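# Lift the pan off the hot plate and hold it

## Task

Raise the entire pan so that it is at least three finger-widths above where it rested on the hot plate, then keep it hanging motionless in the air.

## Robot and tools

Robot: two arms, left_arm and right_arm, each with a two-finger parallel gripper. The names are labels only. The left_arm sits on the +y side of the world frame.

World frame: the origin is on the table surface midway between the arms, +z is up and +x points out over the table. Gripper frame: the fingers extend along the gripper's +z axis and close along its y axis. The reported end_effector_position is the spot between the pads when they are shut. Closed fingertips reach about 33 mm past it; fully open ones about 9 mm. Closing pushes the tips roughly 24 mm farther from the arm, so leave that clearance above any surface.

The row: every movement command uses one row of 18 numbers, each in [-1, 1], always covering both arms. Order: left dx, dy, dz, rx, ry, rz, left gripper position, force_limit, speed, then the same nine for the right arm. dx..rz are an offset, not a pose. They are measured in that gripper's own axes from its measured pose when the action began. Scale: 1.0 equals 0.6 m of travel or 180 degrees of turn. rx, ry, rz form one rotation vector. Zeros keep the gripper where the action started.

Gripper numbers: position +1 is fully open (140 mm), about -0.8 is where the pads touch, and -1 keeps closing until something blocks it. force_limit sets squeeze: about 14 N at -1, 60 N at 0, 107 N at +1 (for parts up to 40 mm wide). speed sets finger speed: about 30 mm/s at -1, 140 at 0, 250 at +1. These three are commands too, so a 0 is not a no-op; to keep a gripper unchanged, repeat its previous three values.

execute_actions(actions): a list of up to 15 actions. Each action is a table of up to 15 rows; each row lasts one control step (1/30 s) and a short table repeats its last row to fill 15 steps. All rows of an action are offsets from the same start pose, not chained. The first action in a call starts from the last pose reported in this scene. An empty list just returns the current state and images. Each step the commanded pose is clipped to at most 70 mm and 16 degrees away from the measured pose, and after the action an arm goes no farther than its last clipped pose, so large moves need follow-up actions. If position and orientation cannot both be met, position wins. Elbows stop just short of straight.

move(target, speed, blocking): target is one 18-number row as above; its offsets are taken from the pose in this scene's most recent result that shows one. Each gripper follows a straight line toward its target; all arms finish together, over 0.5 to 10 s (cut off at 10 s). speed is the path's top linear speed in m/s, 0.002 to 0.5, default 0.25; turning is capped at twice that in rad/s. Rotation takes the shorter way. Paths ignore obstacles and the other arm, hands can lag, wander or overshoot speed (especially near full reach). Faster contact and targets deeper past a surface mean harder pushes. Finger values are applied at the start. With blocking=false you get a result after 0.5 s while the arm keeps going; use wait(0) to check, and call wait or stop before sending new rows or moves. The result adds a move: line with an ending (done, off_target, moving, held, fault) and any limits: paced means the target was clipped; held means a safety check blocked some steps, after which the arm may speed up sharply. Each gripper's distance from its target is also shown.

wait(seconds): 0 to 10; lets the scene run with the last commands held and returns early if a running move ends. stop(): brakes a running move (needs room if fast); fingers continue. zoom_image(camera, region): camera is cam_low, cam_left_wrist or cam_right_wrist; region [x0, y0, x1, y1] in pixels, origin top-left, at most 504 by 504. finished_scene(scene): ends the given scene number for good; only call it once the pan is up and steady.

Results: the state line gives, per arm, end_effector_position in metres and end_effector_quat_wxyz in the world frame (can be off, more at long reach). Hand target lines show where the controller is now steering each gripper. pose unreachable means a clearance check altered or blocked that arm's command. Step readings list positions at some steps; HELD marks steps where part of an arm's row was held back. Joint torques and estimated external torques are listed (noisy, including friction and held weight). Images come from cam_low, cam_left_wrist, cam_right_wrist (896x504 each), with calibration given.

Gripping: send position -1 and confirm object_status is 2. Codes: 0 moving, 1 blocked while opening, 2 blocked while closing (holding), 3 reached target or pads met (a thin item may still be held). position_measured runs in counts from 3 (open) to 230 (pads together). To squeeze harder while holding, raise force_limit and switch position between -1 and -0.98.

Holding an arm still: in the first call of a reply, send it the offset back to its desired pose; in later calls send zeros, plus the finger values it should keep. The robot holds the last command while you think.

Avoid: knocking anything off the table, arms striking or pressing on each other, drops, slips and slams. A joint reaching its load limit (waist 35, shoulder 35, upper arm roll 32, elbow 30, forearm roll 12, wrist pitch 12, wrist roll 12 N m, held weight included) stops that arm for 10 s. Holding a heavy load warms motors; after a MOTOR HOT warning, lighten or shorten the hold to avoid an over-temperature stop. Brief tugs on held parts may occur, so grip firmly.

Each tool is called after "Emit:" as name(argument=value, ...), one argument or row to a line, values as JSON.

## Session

Emit:
execute_actions(
  actions=[],
)

Scene clock: 0.00 s.
left_arm: end_effector_position=(+0.5345, +0.5595, +0.2772) position_measured=3 object_status=3 end_effector_quat_wxyz=(+0.068, +0.123, +0.952, +0.273) | right_arm: end_effector_position=(+0.5963, -0.3325, +0.4131) position_measured=3 object_status=3 end_effector_quat_wxyz=(-0.002, +0.926, -0.376, -0.004)
Joint positions: left_arm=[ 0.218 -0.304  0.043 -2.387  0.682  2.225  1.506] | right_arm=[-0.011  0.003 -0.014 -1.565  0.007  1.563 -0.795]
Joint velocities: left_arm=[-0.001 -0.001 -0.001  0.001 -0.002  0.001  0.001] | right_arm=[ 0.     0.001  0.001  0.    -0.001 -0.    -0.001]
Joint torques (N m, as the joint torque sensors report them, + toward a larger angle): no reading
External joint torques (N m, as the arm's controller estimates them; a push from outside toward a larger angle lowers the number): no reading
Hand target (left_arm): +0.535, +0.560, +0.277; +0.068, +0.123, +0.952, +0.273
Hand target (right_arm): +0.596, -0.332, +0.413; -0.002, +0.926, -0.376, -0.004
camera_calibration (this result's frames):
cam_left_wrist: T_world_to_cam=[[0.203502, 0.822444, 0.531199, -0.716538], [0.80668, -0.448313, 0.385075, -0.278238], [0.554846, 0.350144, -0.754682, -0.0900274], [0, 0, 0, 1]] pos_world=[0.420217, 0.496098, 0.419825]
cam_right_wrist: T_world_to_cam=[[-0.625608, -0.780114, -0.00607028, 0.118817], [-0.692853, 0.55202, 0.463927, 0.401148], [-0.358565, 0.294443, -0.885853, 0.858213], [0, 0, 0, 1]] pos_world=[0.659995, -0.381445, 0.574868]

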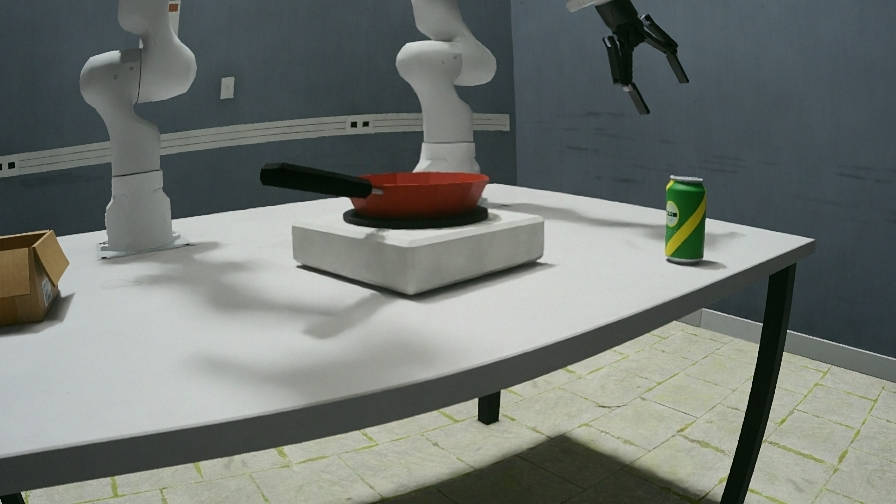

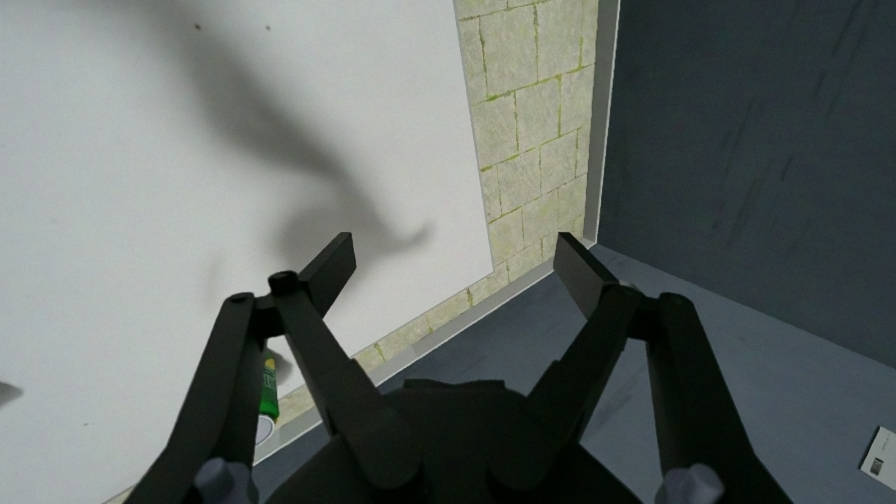

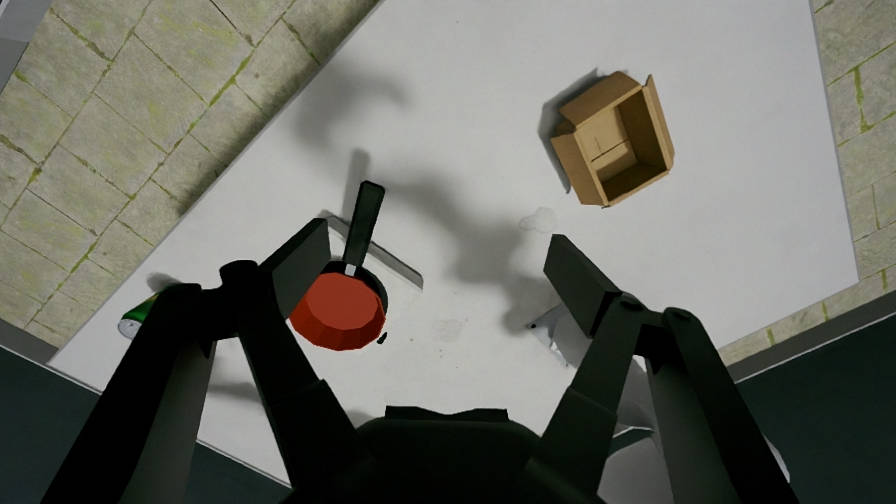

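Emit:
zoom_image(
  camera="cam_right_wrist",
  region=[270, 165, 450, 365],
)

Emit:
zoom_image(
  camera="cam_low",
  region=[245, 145, 505, 245],
)

Emit:
zoom_image(
  camera="cam_low",
  region=[250, 150, 400, 210],
)

Region (270, 165, 450, 365) of cam_right_wrist's 896x504 image, scaled by 2.520, with more detail than that image has; it fills the left 454 columns of this view, and the rest is white.

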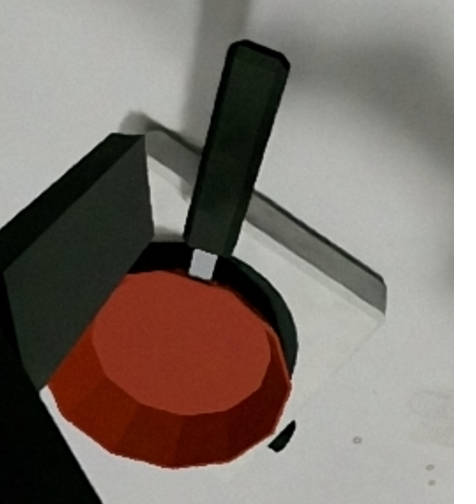

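Region (245, 145, 505, 245) of cam_low's 896x504 image, scaled by 1.938, with more detail than that image has; it fills the top 194 rows of this view, and the rest is white.

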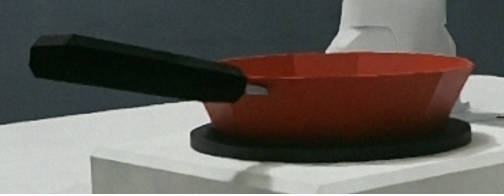

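Region (250, 150, 400, 210) of cam_low's 896x504 image, scaled by 3.360, with more detail than that image has; it fills the top 202 rows of this view, and the rest is white.

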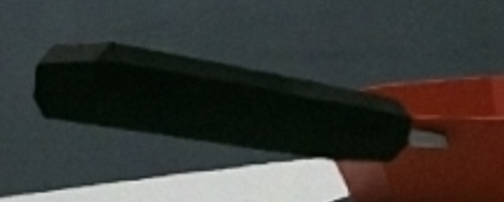

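Emit:
move(
  target=[-0.087, -0.438, -0.2445, 0.321, 0.0317, -0.1708, 1, 0, 0, -0.191, -0.0767, 0.477, 0.4285, -0.1407, -0.2287, 0.0, 1, 0.5],
  speed=0.45,
)

Scene clock: 123.47 s.
left_arm: end_effector_position=(+0.5042, +0.2530, +0.2638) position_measured=3 object_status=3 end_effector_quat_wxyz=(+0.023, -0.116, +0.964, -0.239) | right_arm: end_effector_position=(+0.5510, -0.2215, +0.1275) position_measured=129 object_status=3 end_effector_quat_wxyz=(-0.634, +0.772, +0.029, +0.048)
Joint positions: left_arm=[-0.057 -0.32   0.172 -2.393 -0.5    2.168  1.514] | right_arm=[-0.261  0.547 -0.155 -2.091  1.232  1.52  -2.799]
Joint velocities: left_arm=[ 0.001  0.001  0.001 -0.     0.001 -0.     0.001] | right_arm=[-0.     0.    -0.001  0.002 -0.    -0.002 -0.028]
Joint torques (N m, as the joint torque sensors report them, + toward a larger angle): left_arm=[ -0.17 -21.79  -0.1   21.98  -0.22   2.57   0.28] | right_arm=[ -0.76 -39.29   0.    17.75   0.45  -2.35  -0.38]
External joint torques (N m, as the arm's controller estimates them; a push from outside toward a larger angle lowers the number): left_arm=[-0.24 -1.89  1.51 -1.79 -0.56  0.39  0.31] | right_arm=[-0.79  1.85  1.04  1.18 -0.87 -0.68 -0.33]
Hand target (left_arm): +0.505, +0.253, +0.264; +0.025, -0.115, +0.964, -0.240
Hand target (right_arm): +0.550, -0.221, +0.128; -0.635, +0.770, +0.035, +0.050
Off the commanded pose (left_arm): 0.003 m, 0 deg.
Off the commanded pose (right_arm): 0.007 m, 1 deg.
move: off_target (right_arm); limits=paced
camera_calibration (this result's frames):
cam_left_wrist: T_world_to_cam=[[-0.205802, 0.857431, -0.471653, 0.0109374], [0.856538, 0.390924, 0.336929, -0.610811], [0.473274, -0.334648, -0.814876, 0.254309], [0, 0, 0, 1]] pos_world=[0.405076, 0.314507, 0.418189]
cam_right_wrist: T_world_to_cam=[[0.200373, -0.191559, -0.96081, -0.0276458], [-0.887315, -0.451257, -0.0950776, 0.397206], [-0.415359, 0.871592, -0.260392, 0.63563], [0, 0, 0, 1]] pos_world=[0.622001, -0.380064, 0.176716]

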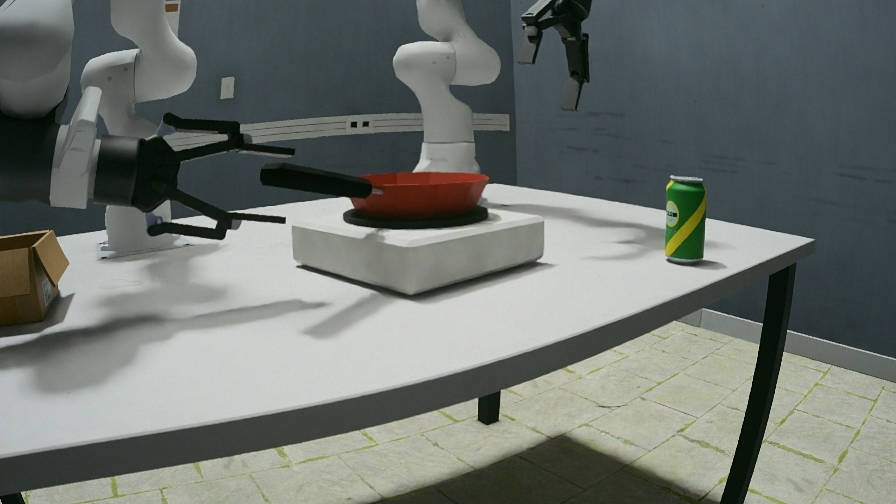

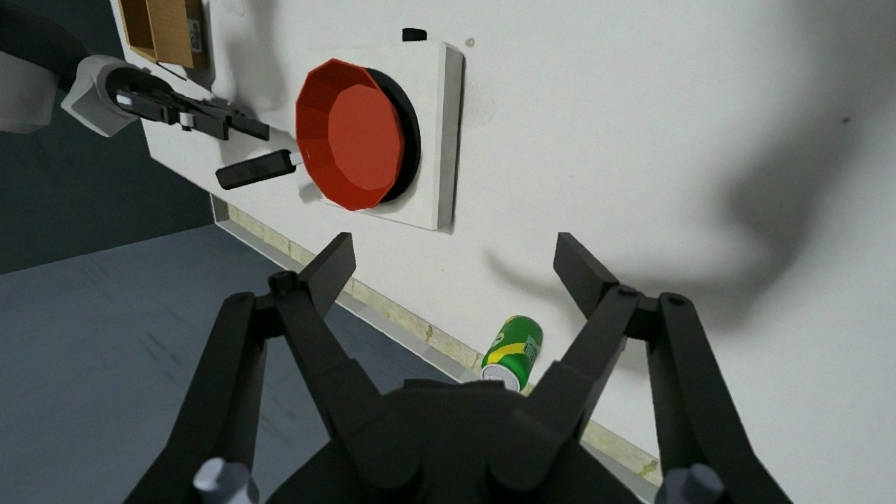

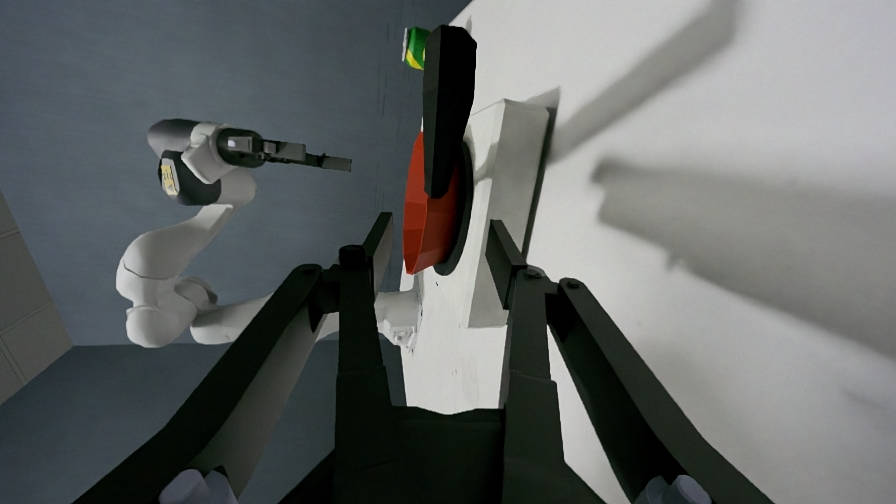

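Emit:
zoom_image(
  camera="cam_left_wrist",
  region=[150, 80, 330, 210],
)

Emit:
zoom_image(
  camera="cam_right_wrist",
  region=[340, 10, 560, 300],
)

Emit:
zoom_image(
  camera="cam_low",
  region=[140, 100, 400, 250],
)

Region (150, 80, 330, 210) of cam_left_wrist's 896x504 image, scaled by 2.800, with more detail than that image has.

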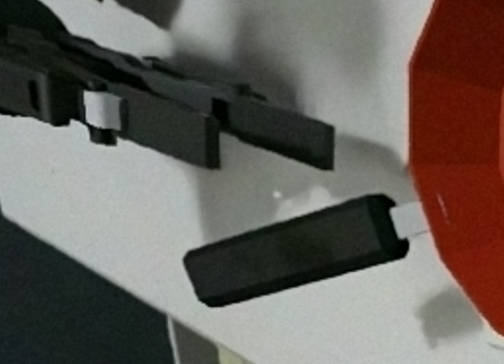

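Region (340, 10, 560, 300) of cam_right_wrist's 896x504 image, scaled by 1.738, with more detail than that image has; it fills the left 382 columns of this view, and the rest is white.

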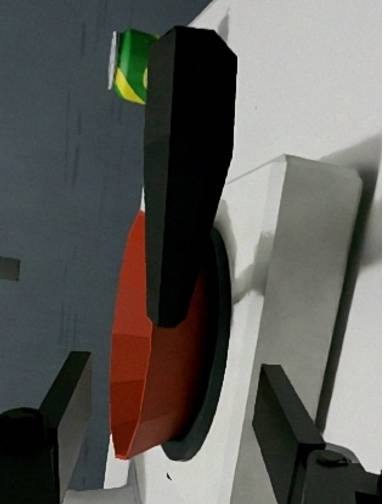

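Region (140, 100, 400, 250) of cam_low's 896x504 image, scaled by 1.938, with more detail than that image has; it fills the top 291 rows of this view, and the rest is white.

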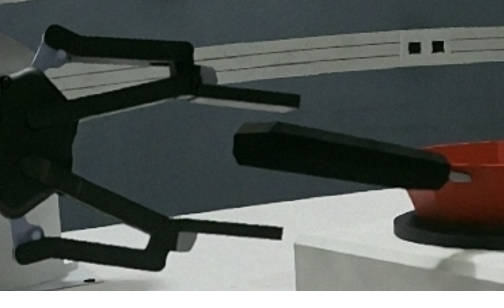

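Emit:
move(
  target=[0, 0, 0, 0, 0, 0, 1, 0, 0, 0.096, -0.008, 0.075, 0, 0, 0, -0.12, 1, 0],
  speed=0.2,
)

Scene clock: 188.93 s.
left_arm: end_effector_position=(+0.5042, +0.2530, +0.2638) position_measured=3 object_status=3 end_effector_quat_wxyz=(+0.023, -0.116, +0.964, -0.239) | right_arm: end_effector_position=(+0.6070, -0.1759, +0.1308) position_measured=144 object_status=3 end_effector_quat_wxyz=(-0.635, +0.770, +0.037, +0.050)
Joint positions: left_arm=[-0.057 -0.32   0.172 -2.393 -0.5    2.168  1.514] | right_arm=[-0.197  0.62  -0.105 -1.952  1.316  1.564 -2.724]
Joint velocities: left_arm=[ 0.001 -0.001  0.001  0.     0.     0.    -0.   ] | right_arm=[-0.     0.    -0.002  0.001  0.001  0.005  0.033]
Joint torques (N m, as the joint torque sensors report them, + toward a larger angle): left_arm=[ -0.05 -19.77  -1.51  22.62   0.36   1.9   -0.05] | right_arm=[  0.28 -42.22  -1.    19.17   2.23  -1.08   0.23]
External joint torques (N m, as the arm's controller estimates them; a push from outside toward a larger angle lowers the number): left_arm=[-0.18  0.28  0.03 -1.22  0.02 -0.3  -0.03] | right_arm=[ 0.43  2.16 -0.5   1.23  0.81  0.49  0.27]
Hand target (left_arm): +0.504, +0.253, +0.264; +0.023, -0.116, +0.964, -0.239
Hand target (right_arm): +0.609, -0.177, +0.129; -0.634, +0.772, +0.030, +0.047
Off the commanded pose (left_arm): 0.000 m, 0 deg.
Off the commanded pose (right_arm): 0.003 m, 1 deg.
move: done
camera_calibration (this result's frames):
cam_left_wrist: T_world_to_cam=[[-0.205791, 0.857409, -0.4717, 0.0109395], [0.856527, 0.390942, 0.336935, -0.610789], [0.473298, -0.334686, -0.814846, 0.254283], [0, 0, 0, 1]] pos_world=[0.405057, 0.314509, 0.418157]
cam_right_wrist: T_world_to_cam=[[0.214453, -0.187341, -0.9586, -0.0351167], [-0.881918, -0.458958, -0.107602, 0.464807], [-0.419799, 0.868482, -0.263645, 0.62259], [0, 0, 0, 1]] pos_world=[0.678815, -0.333959, 0.180494]

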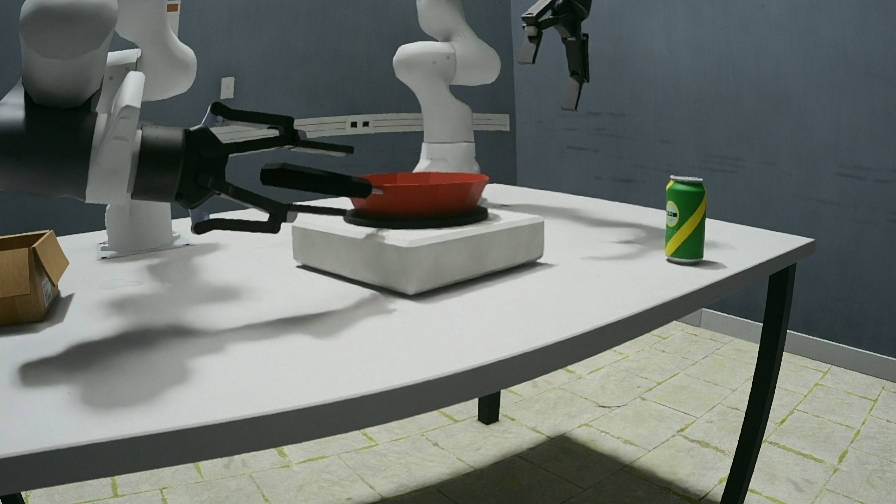

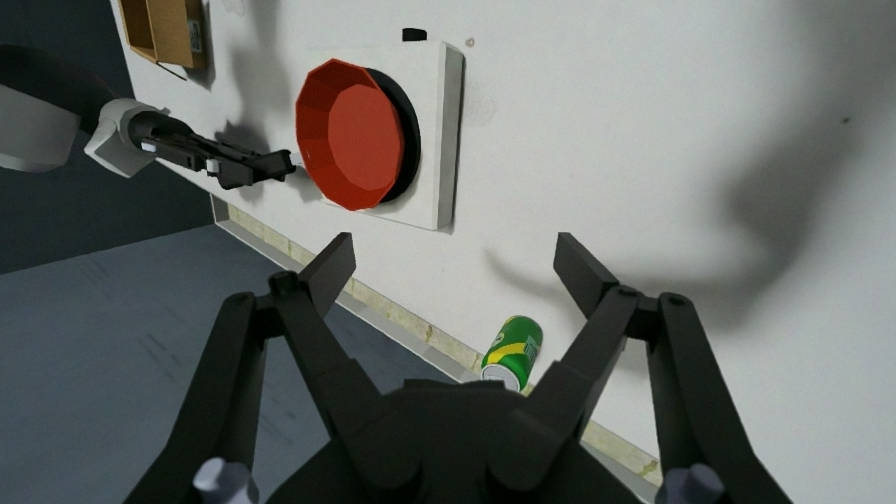

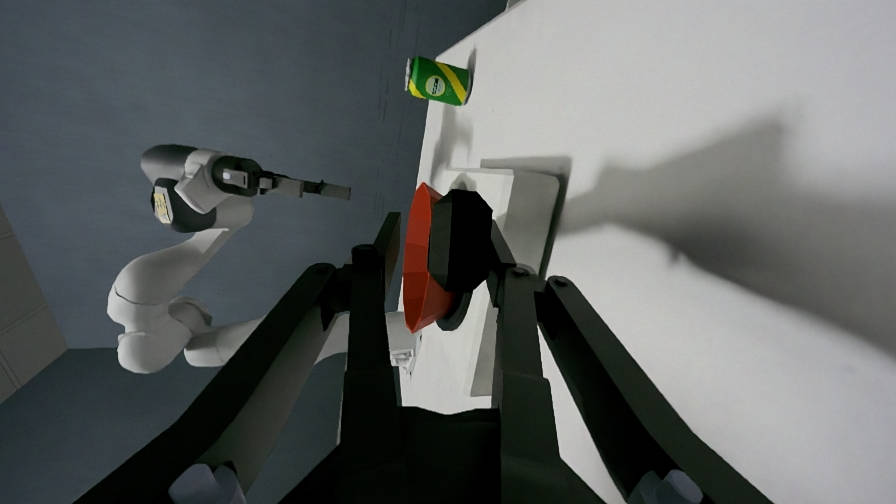

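Emit:
zoom_image(
  camera="cam_low",
  region=[180, 95, 400, 245],
)

Emit:
zoom_image(
  camera="cam_left_wrist",
  region=[180, 120, 320, 210],
)

Emit:
zoom_image(
  camera="cam_right_wrist",
  region=[350, 160, 550, 340],
)

Region (180, 95, 400, 245) of cam_low's 896x504 image, scaled by 2.291, with more detail than that image has; it fills the top 344 rows of this view, and the rest is white.

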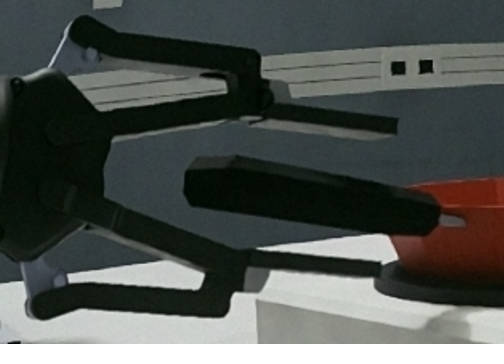

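Region (180, 120, 320, 210) of cam_left_wrist's 896x504 image, scaled by 3.600, with more detail than that image has; it fills the top 324 rows of this view, and the rest is white.

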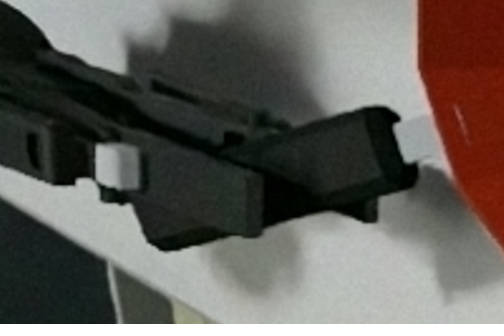

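Region (350, 160, 550, 340) of cam_right_wrist's 896x504 image, scaled by 2.520, with more detail than that image has; it fills the top 454 rows of this view, and the rest is white.

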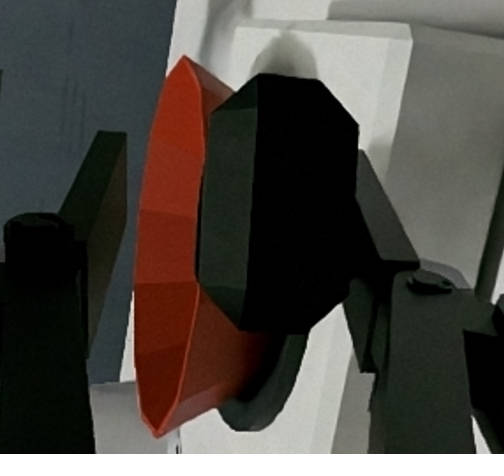

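Emit:
execute_actions(
  actions=[
    [[0,0,0,0,0,0,1,0,0,0.001,0.003,0,0,0,0.003,-1,1,-0.5],[0,0,0,0,0,0,1,0,0,0.001,0.005,0,0,0,0.003,-1,1,-0.5],[0,0,0,0,0,0,1,0,0,0.001,0.007,0,0,0,0.003,-1,1,-0.5]],
  ],
)

Emit:
wait(
  seconds=0.4,
)

Scene clock: 211.73 s.
left_arm: end_effector_position=(+0.5042, +0.2530, +0.2638) position_measured=3 object_status=3 end_effector_quat_wxyz=(+0.023, -0.116, +0.964, -0.239) | right_arm: end_effector_position=(+0.6075, -0.1759, +0.1280) position_measured=204 object_status=0 end_effector_quat_wxyz=(-0.636, +0.770, +0.032, +0.046)
Joint positions: left_arm=[-0.057 -0.32   0.172 -2.393 -0.5    2.168  1.514] | right_arm=[-0.197  0.629 -0.105 -1.946  1.316  1.562 -2.715]
Joint velocities: left_arm=[-0.     0.    -0.     0.001  0.     0.001 -0.   ] | right_arm=[ 0.     0.     0.001 -0.001 -0.     0.001 -0.001]
Joint torques (N m, as the joint torque sensors report them, + toward a larger angle): left_arm=[ -0.21 -19.73  -1.1   22.92   0.41   2.     0.05] | right_arm=[ -0.22 -42.09  -0.66  18.52   1.34  -1.45  -0.32]
External joint torques (N m, as the arm's controller estimates them; a push from outside toward a larger angle lowers the number): left_arm=[-0.22  0.11  0.56 -0.82  0.07 -0.17  0.07] | right_arm=[-0.34  2.47 -0.39  0.64 -0.07  0.16 -0.27]
Hand target (left_arm): +0.504, +0.253, +0.264; +0.023, -0.116, +0.964, -0.239
Hand target (right_arm): +0.608, -0.177, +0.127; -0.635, +0.770, +0.033, +0.047
Off the commanded pose (left_arm): 0.000 m, 0 deg.
Off the commanded pose (right_arm): 0.002 m, 0 deg.
Step readings (end_effector_position):
0: left_arm (+0.5042, +0.2530, +0.2638) | right_arm (+0.6072, -0.1760, +0.1306)
1: left_arm (+0.5042, +0.2530, +0.2638) | right_arm (+0.6074, -0.1761, +0.1305)
2: left_arm (+0.5042, +0.2530, +0.2638) | right_arm (+0.6076, -0.1761, +0.1302)
4: left_arm (+0.5042, +0.2530, +0.2638) | right_arm (+0.6079, -0.1762, +0.1291)
8: left_arm (+0.5042, +0.2530, +0.2638) | right_arm (+0.6074, -0.1762, +0.1273)
15: end_effector_position above
camera_calibration (this result's frames):
cam_left_wrist: T_world_to_cam=[[-0.205791, 0.857408, -0.4717, 0.0109397], [0.856527, 0.390943, 0.336934, -0.610789], [0.473298, -0.334686, -0.814846, 0.254283], [0, 0, 0, 1]] pos_world=[0.405057, 0.314508, 0.418157]
cam_right_wrist: T_world_to_cam=[[0.202712, -0.185642, -0.961481, -0.0300496], [-0.883663, -0.457767, -0.0979202, 0.465008], [-0.421956, 0.869475, -0.25684, 0.622696], [0, 0, 0, 1]] pos_world=[0.679753, -0.334132, 0.176575]

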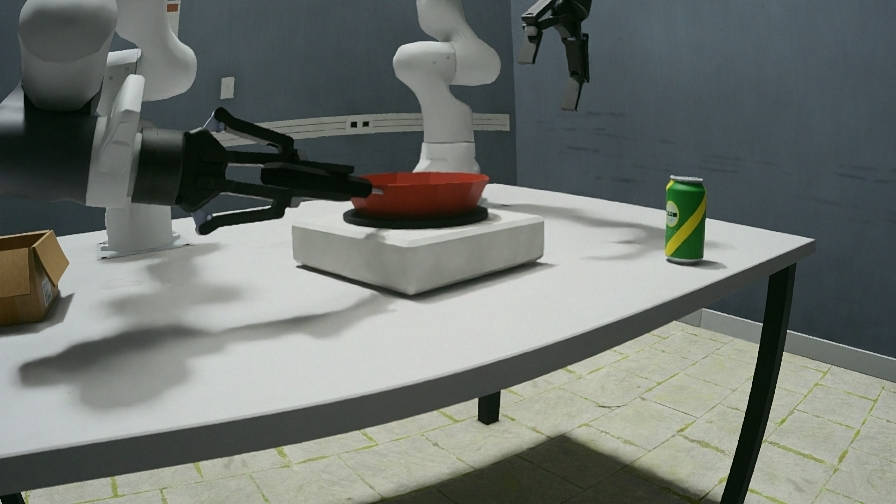

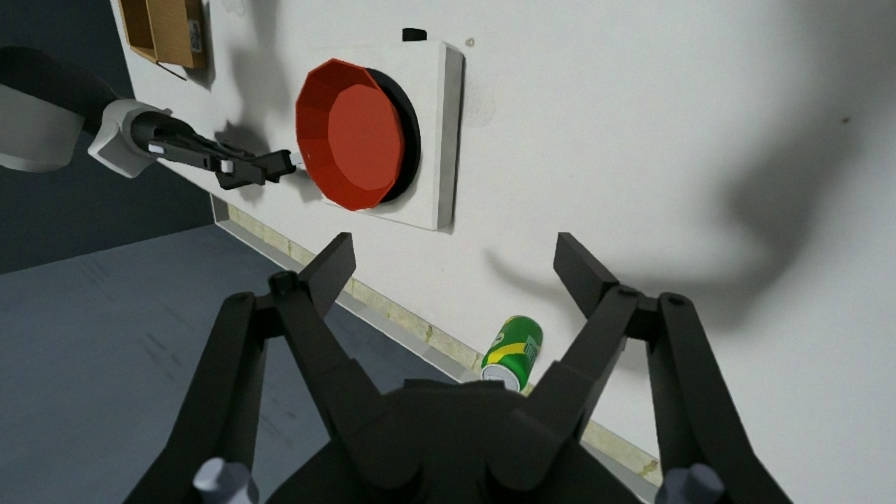

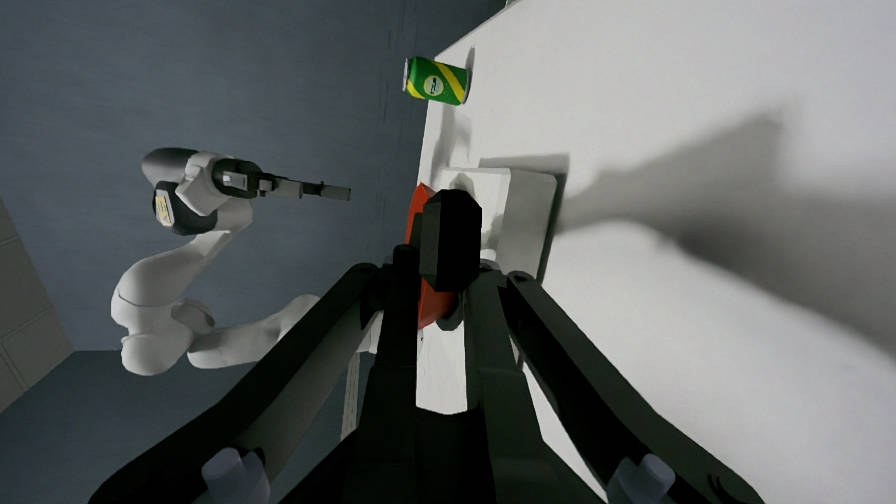

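Scene clock: 212.13 s.
left_arm: end_effector_position=(+0.5042, +0.2530, +0.2638) position_measured=3 object_status=3 end_effector_quat_wxyz=(+0.023, -0.116, +0.964, -0.239) | right_arm: end_effector_position=(+0.6075, -0.1759, +0.1280) position_measured=204 object_status=2 end_effector_quat_wxyz=(-0.636, +0.770, +0.032, +0.046)
Joint positions: left_arm=[-0.057 -0.32   0.172 -2.393 -0.5    2.168  1.514] | right_arm=[-0.197  0.629 -0.105 -1.946  1.316  1.562 -2.715]
Joint velocities: left_arm=[-0.    -0.002 -0.001 -0.     0.    -0.001 -0.001] | right_arm=[ 0.001 -0.     0.001 -0.001 -0.002  0.001  0.   ]
Joint torques (N m, as the joint torque sensors report them, + toward a larger angle): left_arm=[  0.02 -19.93  -0.85  22.74   0.34   1.99   0.03] | right_arm=[ -0.25 -42.32  -1.16  18.69   1.3   -1.44  -0.31]
External joint torques (N m, as the arm's controller estimates them; a push from outside toward a larger angle lowers the number): left_arm=[ 0.04  0.08  0.86 -1.07  0.01 -0.19  0.06] | right_arm=[-0.33  2.22 -0.85  0.82 -0.11  0.16 -0.26]
Hand target (left_arm): +0.504, +0.253, +0.264; +0.023, -0.116, +0.964, -0.239
Hand target (right_arm): +0.608, -0.177, +0.127; -0.635, +0.770, +0.033, +0.047
Off the commanded pose (left_arm): 0.000 m, 0 deg.
Off the commanded pose (right_arm): 0.002 m, 0 deg.
wait: 0.40 s; at rest by 0.17 s
camera_calibration (this result's frames):
cam_left_wrist: T_world_to_cam=[[-0.205791, 0.857409, -0.4717, 0.0109396], [0.856527, 0.390942, 0.336934, -0.610789], [0.473298, -0.334686, -0.814846, 0.254283], [0, 0, 0, 1]] pos_world=[0.405057, 0.314508, 0.418157]
cam_right_wrist: T_world_to_cam=[[0.2027, -0.185642, -0.961483, -0.0300447], [-0.883666, -0.457765, -0.0979096, 0.465008], [-0.421957, 0.869476, -0.256834, 0.622696], [0, 0, 0, 1]] pos_world=[0.679752, -0.334133, 0.176571]

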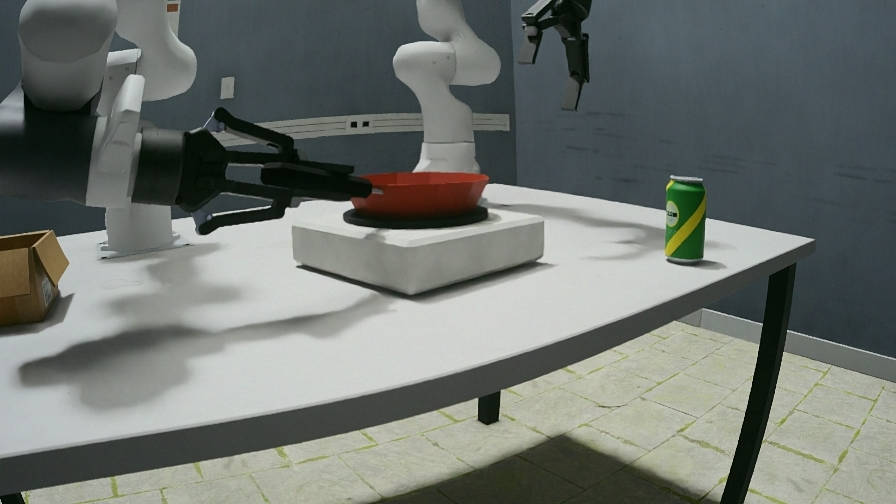

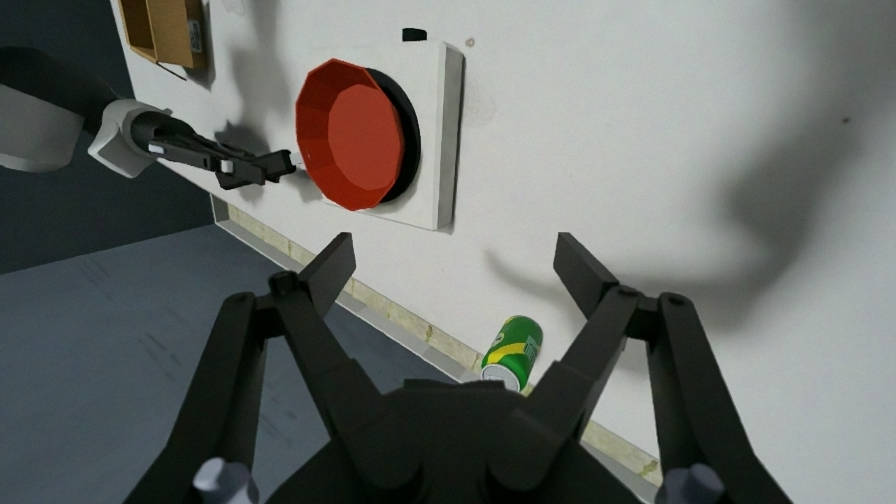

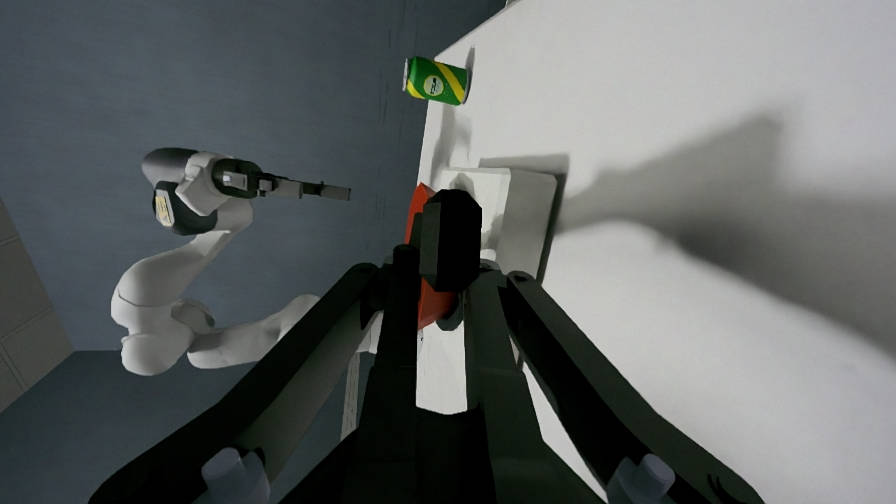

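Emit:
move(
  target=[0, 0, 0, 0, 0, 0, 1, 0, 0, 0.0205, -0.179, -0.0345, 0.008, 0, 0.005, -1, 1, -0.5],
  speed=0.12,
)

Scene clock: 224.20 s.
left_arm: end_effector_position=(+0.5042, +0.2530, +0.2638) position_measured=3 object_status=3 end_effector_quat_wxyz=(+0.023, -0.116, +0.964, -0.239) | right_arm: end_effector_position=(+0.6111, -0.1781, +0.2317) position_measured=204 object_status=2 end_effector_quat_wxyz=(-0.640, +0.766, +0.031, +0.049)
Joint positions: left_arm=[-0.057 -0.32   0.172 -2.393 -0.5    2.168  1.514] | right_arm=[-0.209  0.425 -0.105 -1.995  1.304  1.516 -2.568]
Joint velocities: left_arm=[ 0.001  0.    -0.001  0.     0.     0.     0.001] | right_arm=[-0.001 -0.    -0.001  0.     0.    -0.001  0.031]
Joint torques (N m, as the joint torque sensors report them, + toward a larger angle): left_arm=[ -0.77 -20.24  -0.95  22.8    0.32   1.99  -0.03] | right_arm=[ -1.48 -43.8    1.32  19.6    2.47  -4.01   0.59]
External joint torques (N m, as the arm's controller estimates them; a push from outside toward a larger angle lowers the number): left_arm=[-0.83 -0.32  0.66 -0.99 -0.02 -0.19 -0.01] | right_arm=[-1.45 -2.24  1.57 -0.56  0.66 -2.59  0.64]
Hand target (left_arm): +0.504, +0.253, +0.264; +0.023, -0.116, +0.964, -0.239
Hand target (right_arm): +0.609, -0.176, +0.239; -0.647, +0.761, +0.027, +0.041
Off the commanded pose (left_arm): 0.000 m, 0 deg.
Off the commanded pose (right_arm): 0.008 m, 1 deg.
move: off_target (right_arm)
camera_calibration (this result's frames):
cam_left_wrist: T_world_to_cam=[[-0.205791, 0.857409, -0.4717, 0.0109396], [0.856527, 0.390942, 0.336934, -0.610789], [0.473298, -0.334686, -0.814846, 0.254283], [0, 0, 0, 1]] pos_world=[0.405057, 0.314508, 0.418157]
cam_right_wrist: T_world_to_cam=[[0.205098, -0.174822, -0.963002, 0.0693536], [-0.885724, -0.451803, -0.10662, 0.481677], [-0.416447, 0.874821, -0.247508, 0.648176], [0, 0, 0, 1]] pos_world=[0.682339, -0.33729, 0.278572]

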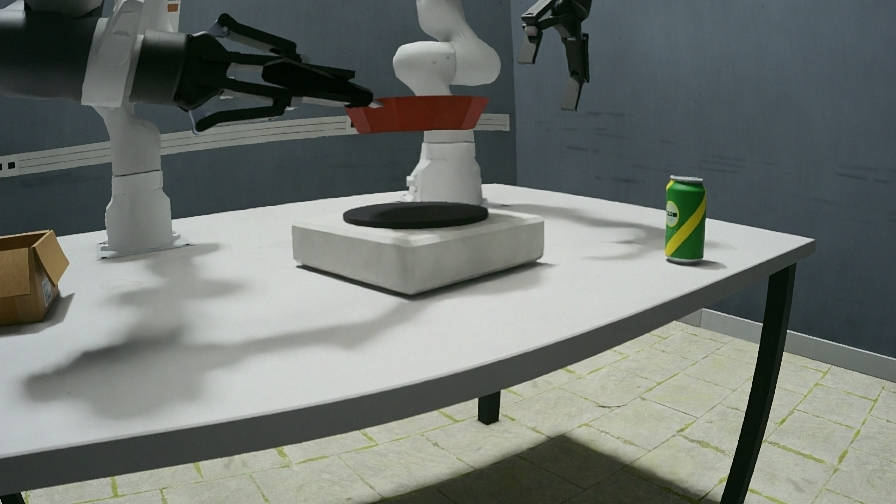

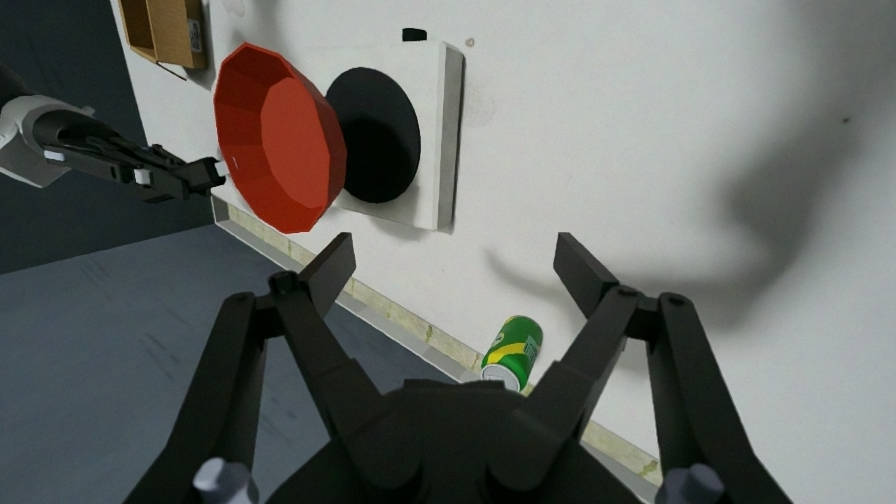

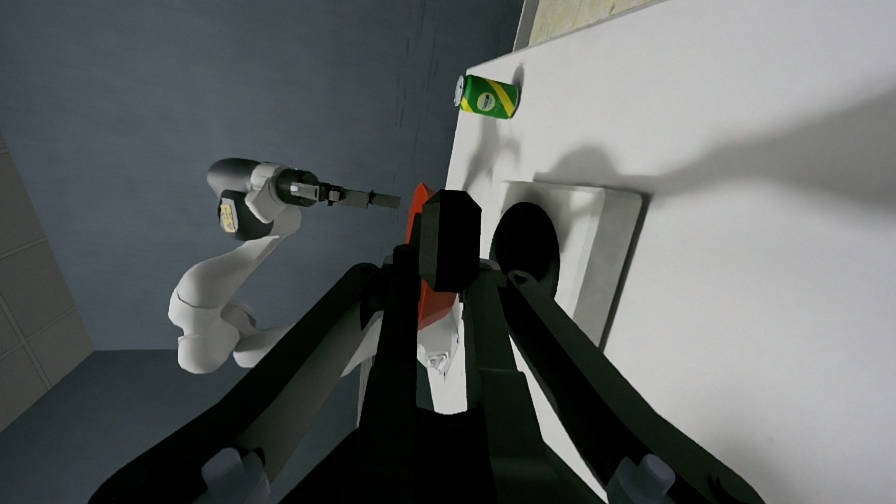

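The pan is up about 10 cm and level. One more check that it has settled.

Emit:
execute_actions(
  actions=[],
)

Scene clock: 227.03 s.
left_arm: end_effector_position=(+0.5042, +0.2530, +0.2638) position_measured=3 object_status=3 end_effector_quat_wxyz=(+0.023, -0.116, +0.964, -0.239) | right_arm: end_effector_position=(+0.6110, -0.1782, +0.2317) position_measured=204 object_status=2 end_effector_quat_wxyz=(-0.641, +0.766, +0.028, +0.046)
Joint positions: left_arm=[-0.057 -0.32   0.172 -2.393 -0.5    2.168  1.514] | right_arm=[-0.209  0.425 -0.105 -1.995  1.304  1.516 -2.559]
Joint velocities: left_arm=[-0.001  0.     0.    -0.001 -0.    -0.     0.   ] | right_arm=[-0.     0.001  0.001  0.     0.     0.    -0.001]
Joint torques (N m, as the joint torque sensors report them, + toward a larger angle): left_arm=[ -0.42 -19.39  -1.15  22.74   0.42   1.96   0.05] | right_arm=[ -1.42 -44.07   1.08  19.5    2.49  -4.02   0.63]
External joint torques (N m, as the arm's controller estimates them; a push from outside toward a larger angle lowers the number): left_arm=[-0.37  0.53  0.58 -0.99  0.08 -0.2   0.08] | right_arm=[-1.43 -2.73  1.29 -0.51  0.71 -2.6   0.68]
Hand target (left_arm): +0.504, +0.253, +0.264; +0.023, -0.116, +0.964, -0.239
Hand target (right_arm): +0.609, -0.176, +0.239; -0.647, +0.761, +0.027, +0.041
Off the commanded pose (left_arm): 0.000 m, 0 deg.
Off the commanded pose (right_arm): 0.008 m, 1 deg.
camera_calibration (this result's frames):
cam_left_wrist: T_world_to_cam=[[-0.205791, 0.857409, -0.4717, 0.0109396], [0.856527, 0.390942, 0.336934, -0.610789], [0.473298, -0.334686, -0.814846, 0.254283], [0, 0, 0, 1]] pos_world=[0.405057, 0.314508, 0.418157]
cam_right_wrist: T_world_to_cam=[[0.196068, -0.174619, -0.964917, 0.0753485], [-0.887363, -0.45036, -0.0988084, 0.480961], [-0.417306, 0.875605, -0.243251, 0.647916], [0, 0, 0, 1]] pos_world=[0.682393, -0.337556, 0.277834]

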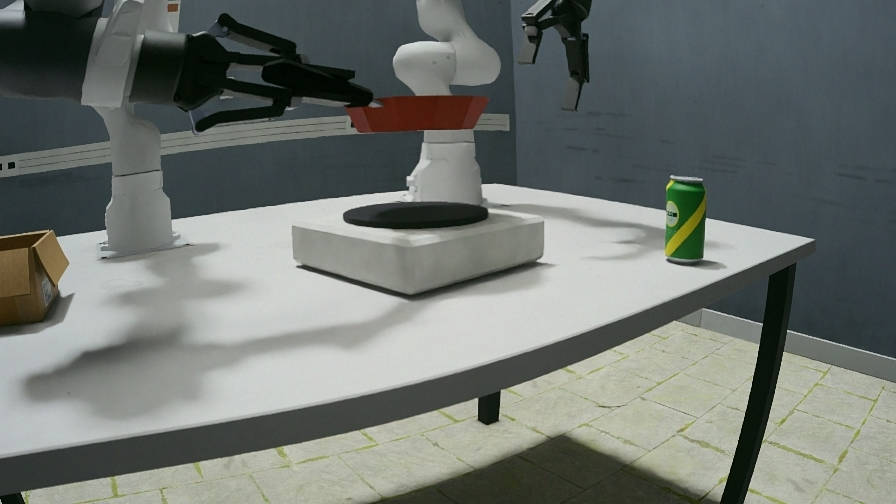

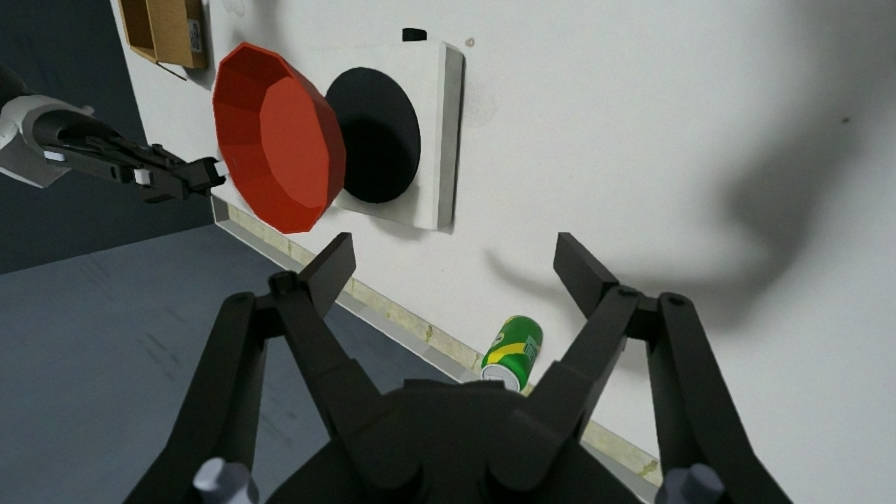

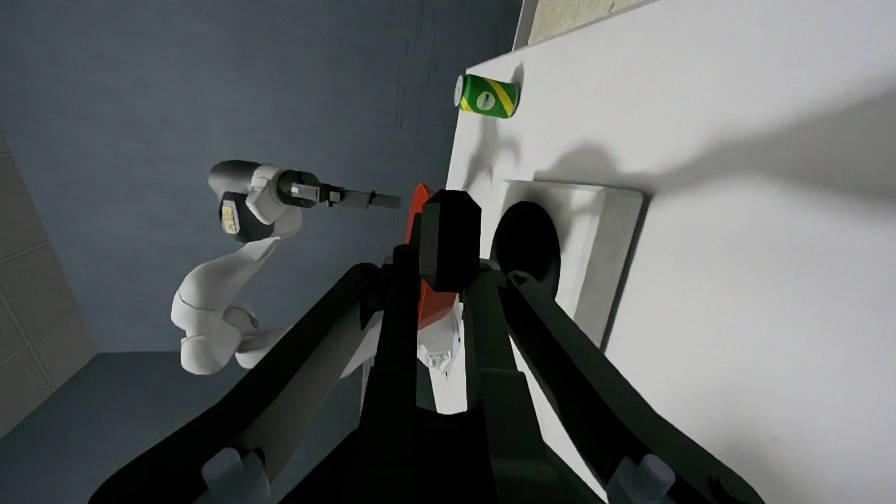

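Emit:
finished_scene(
  scene=2,
)

The scene is finished: the task was done.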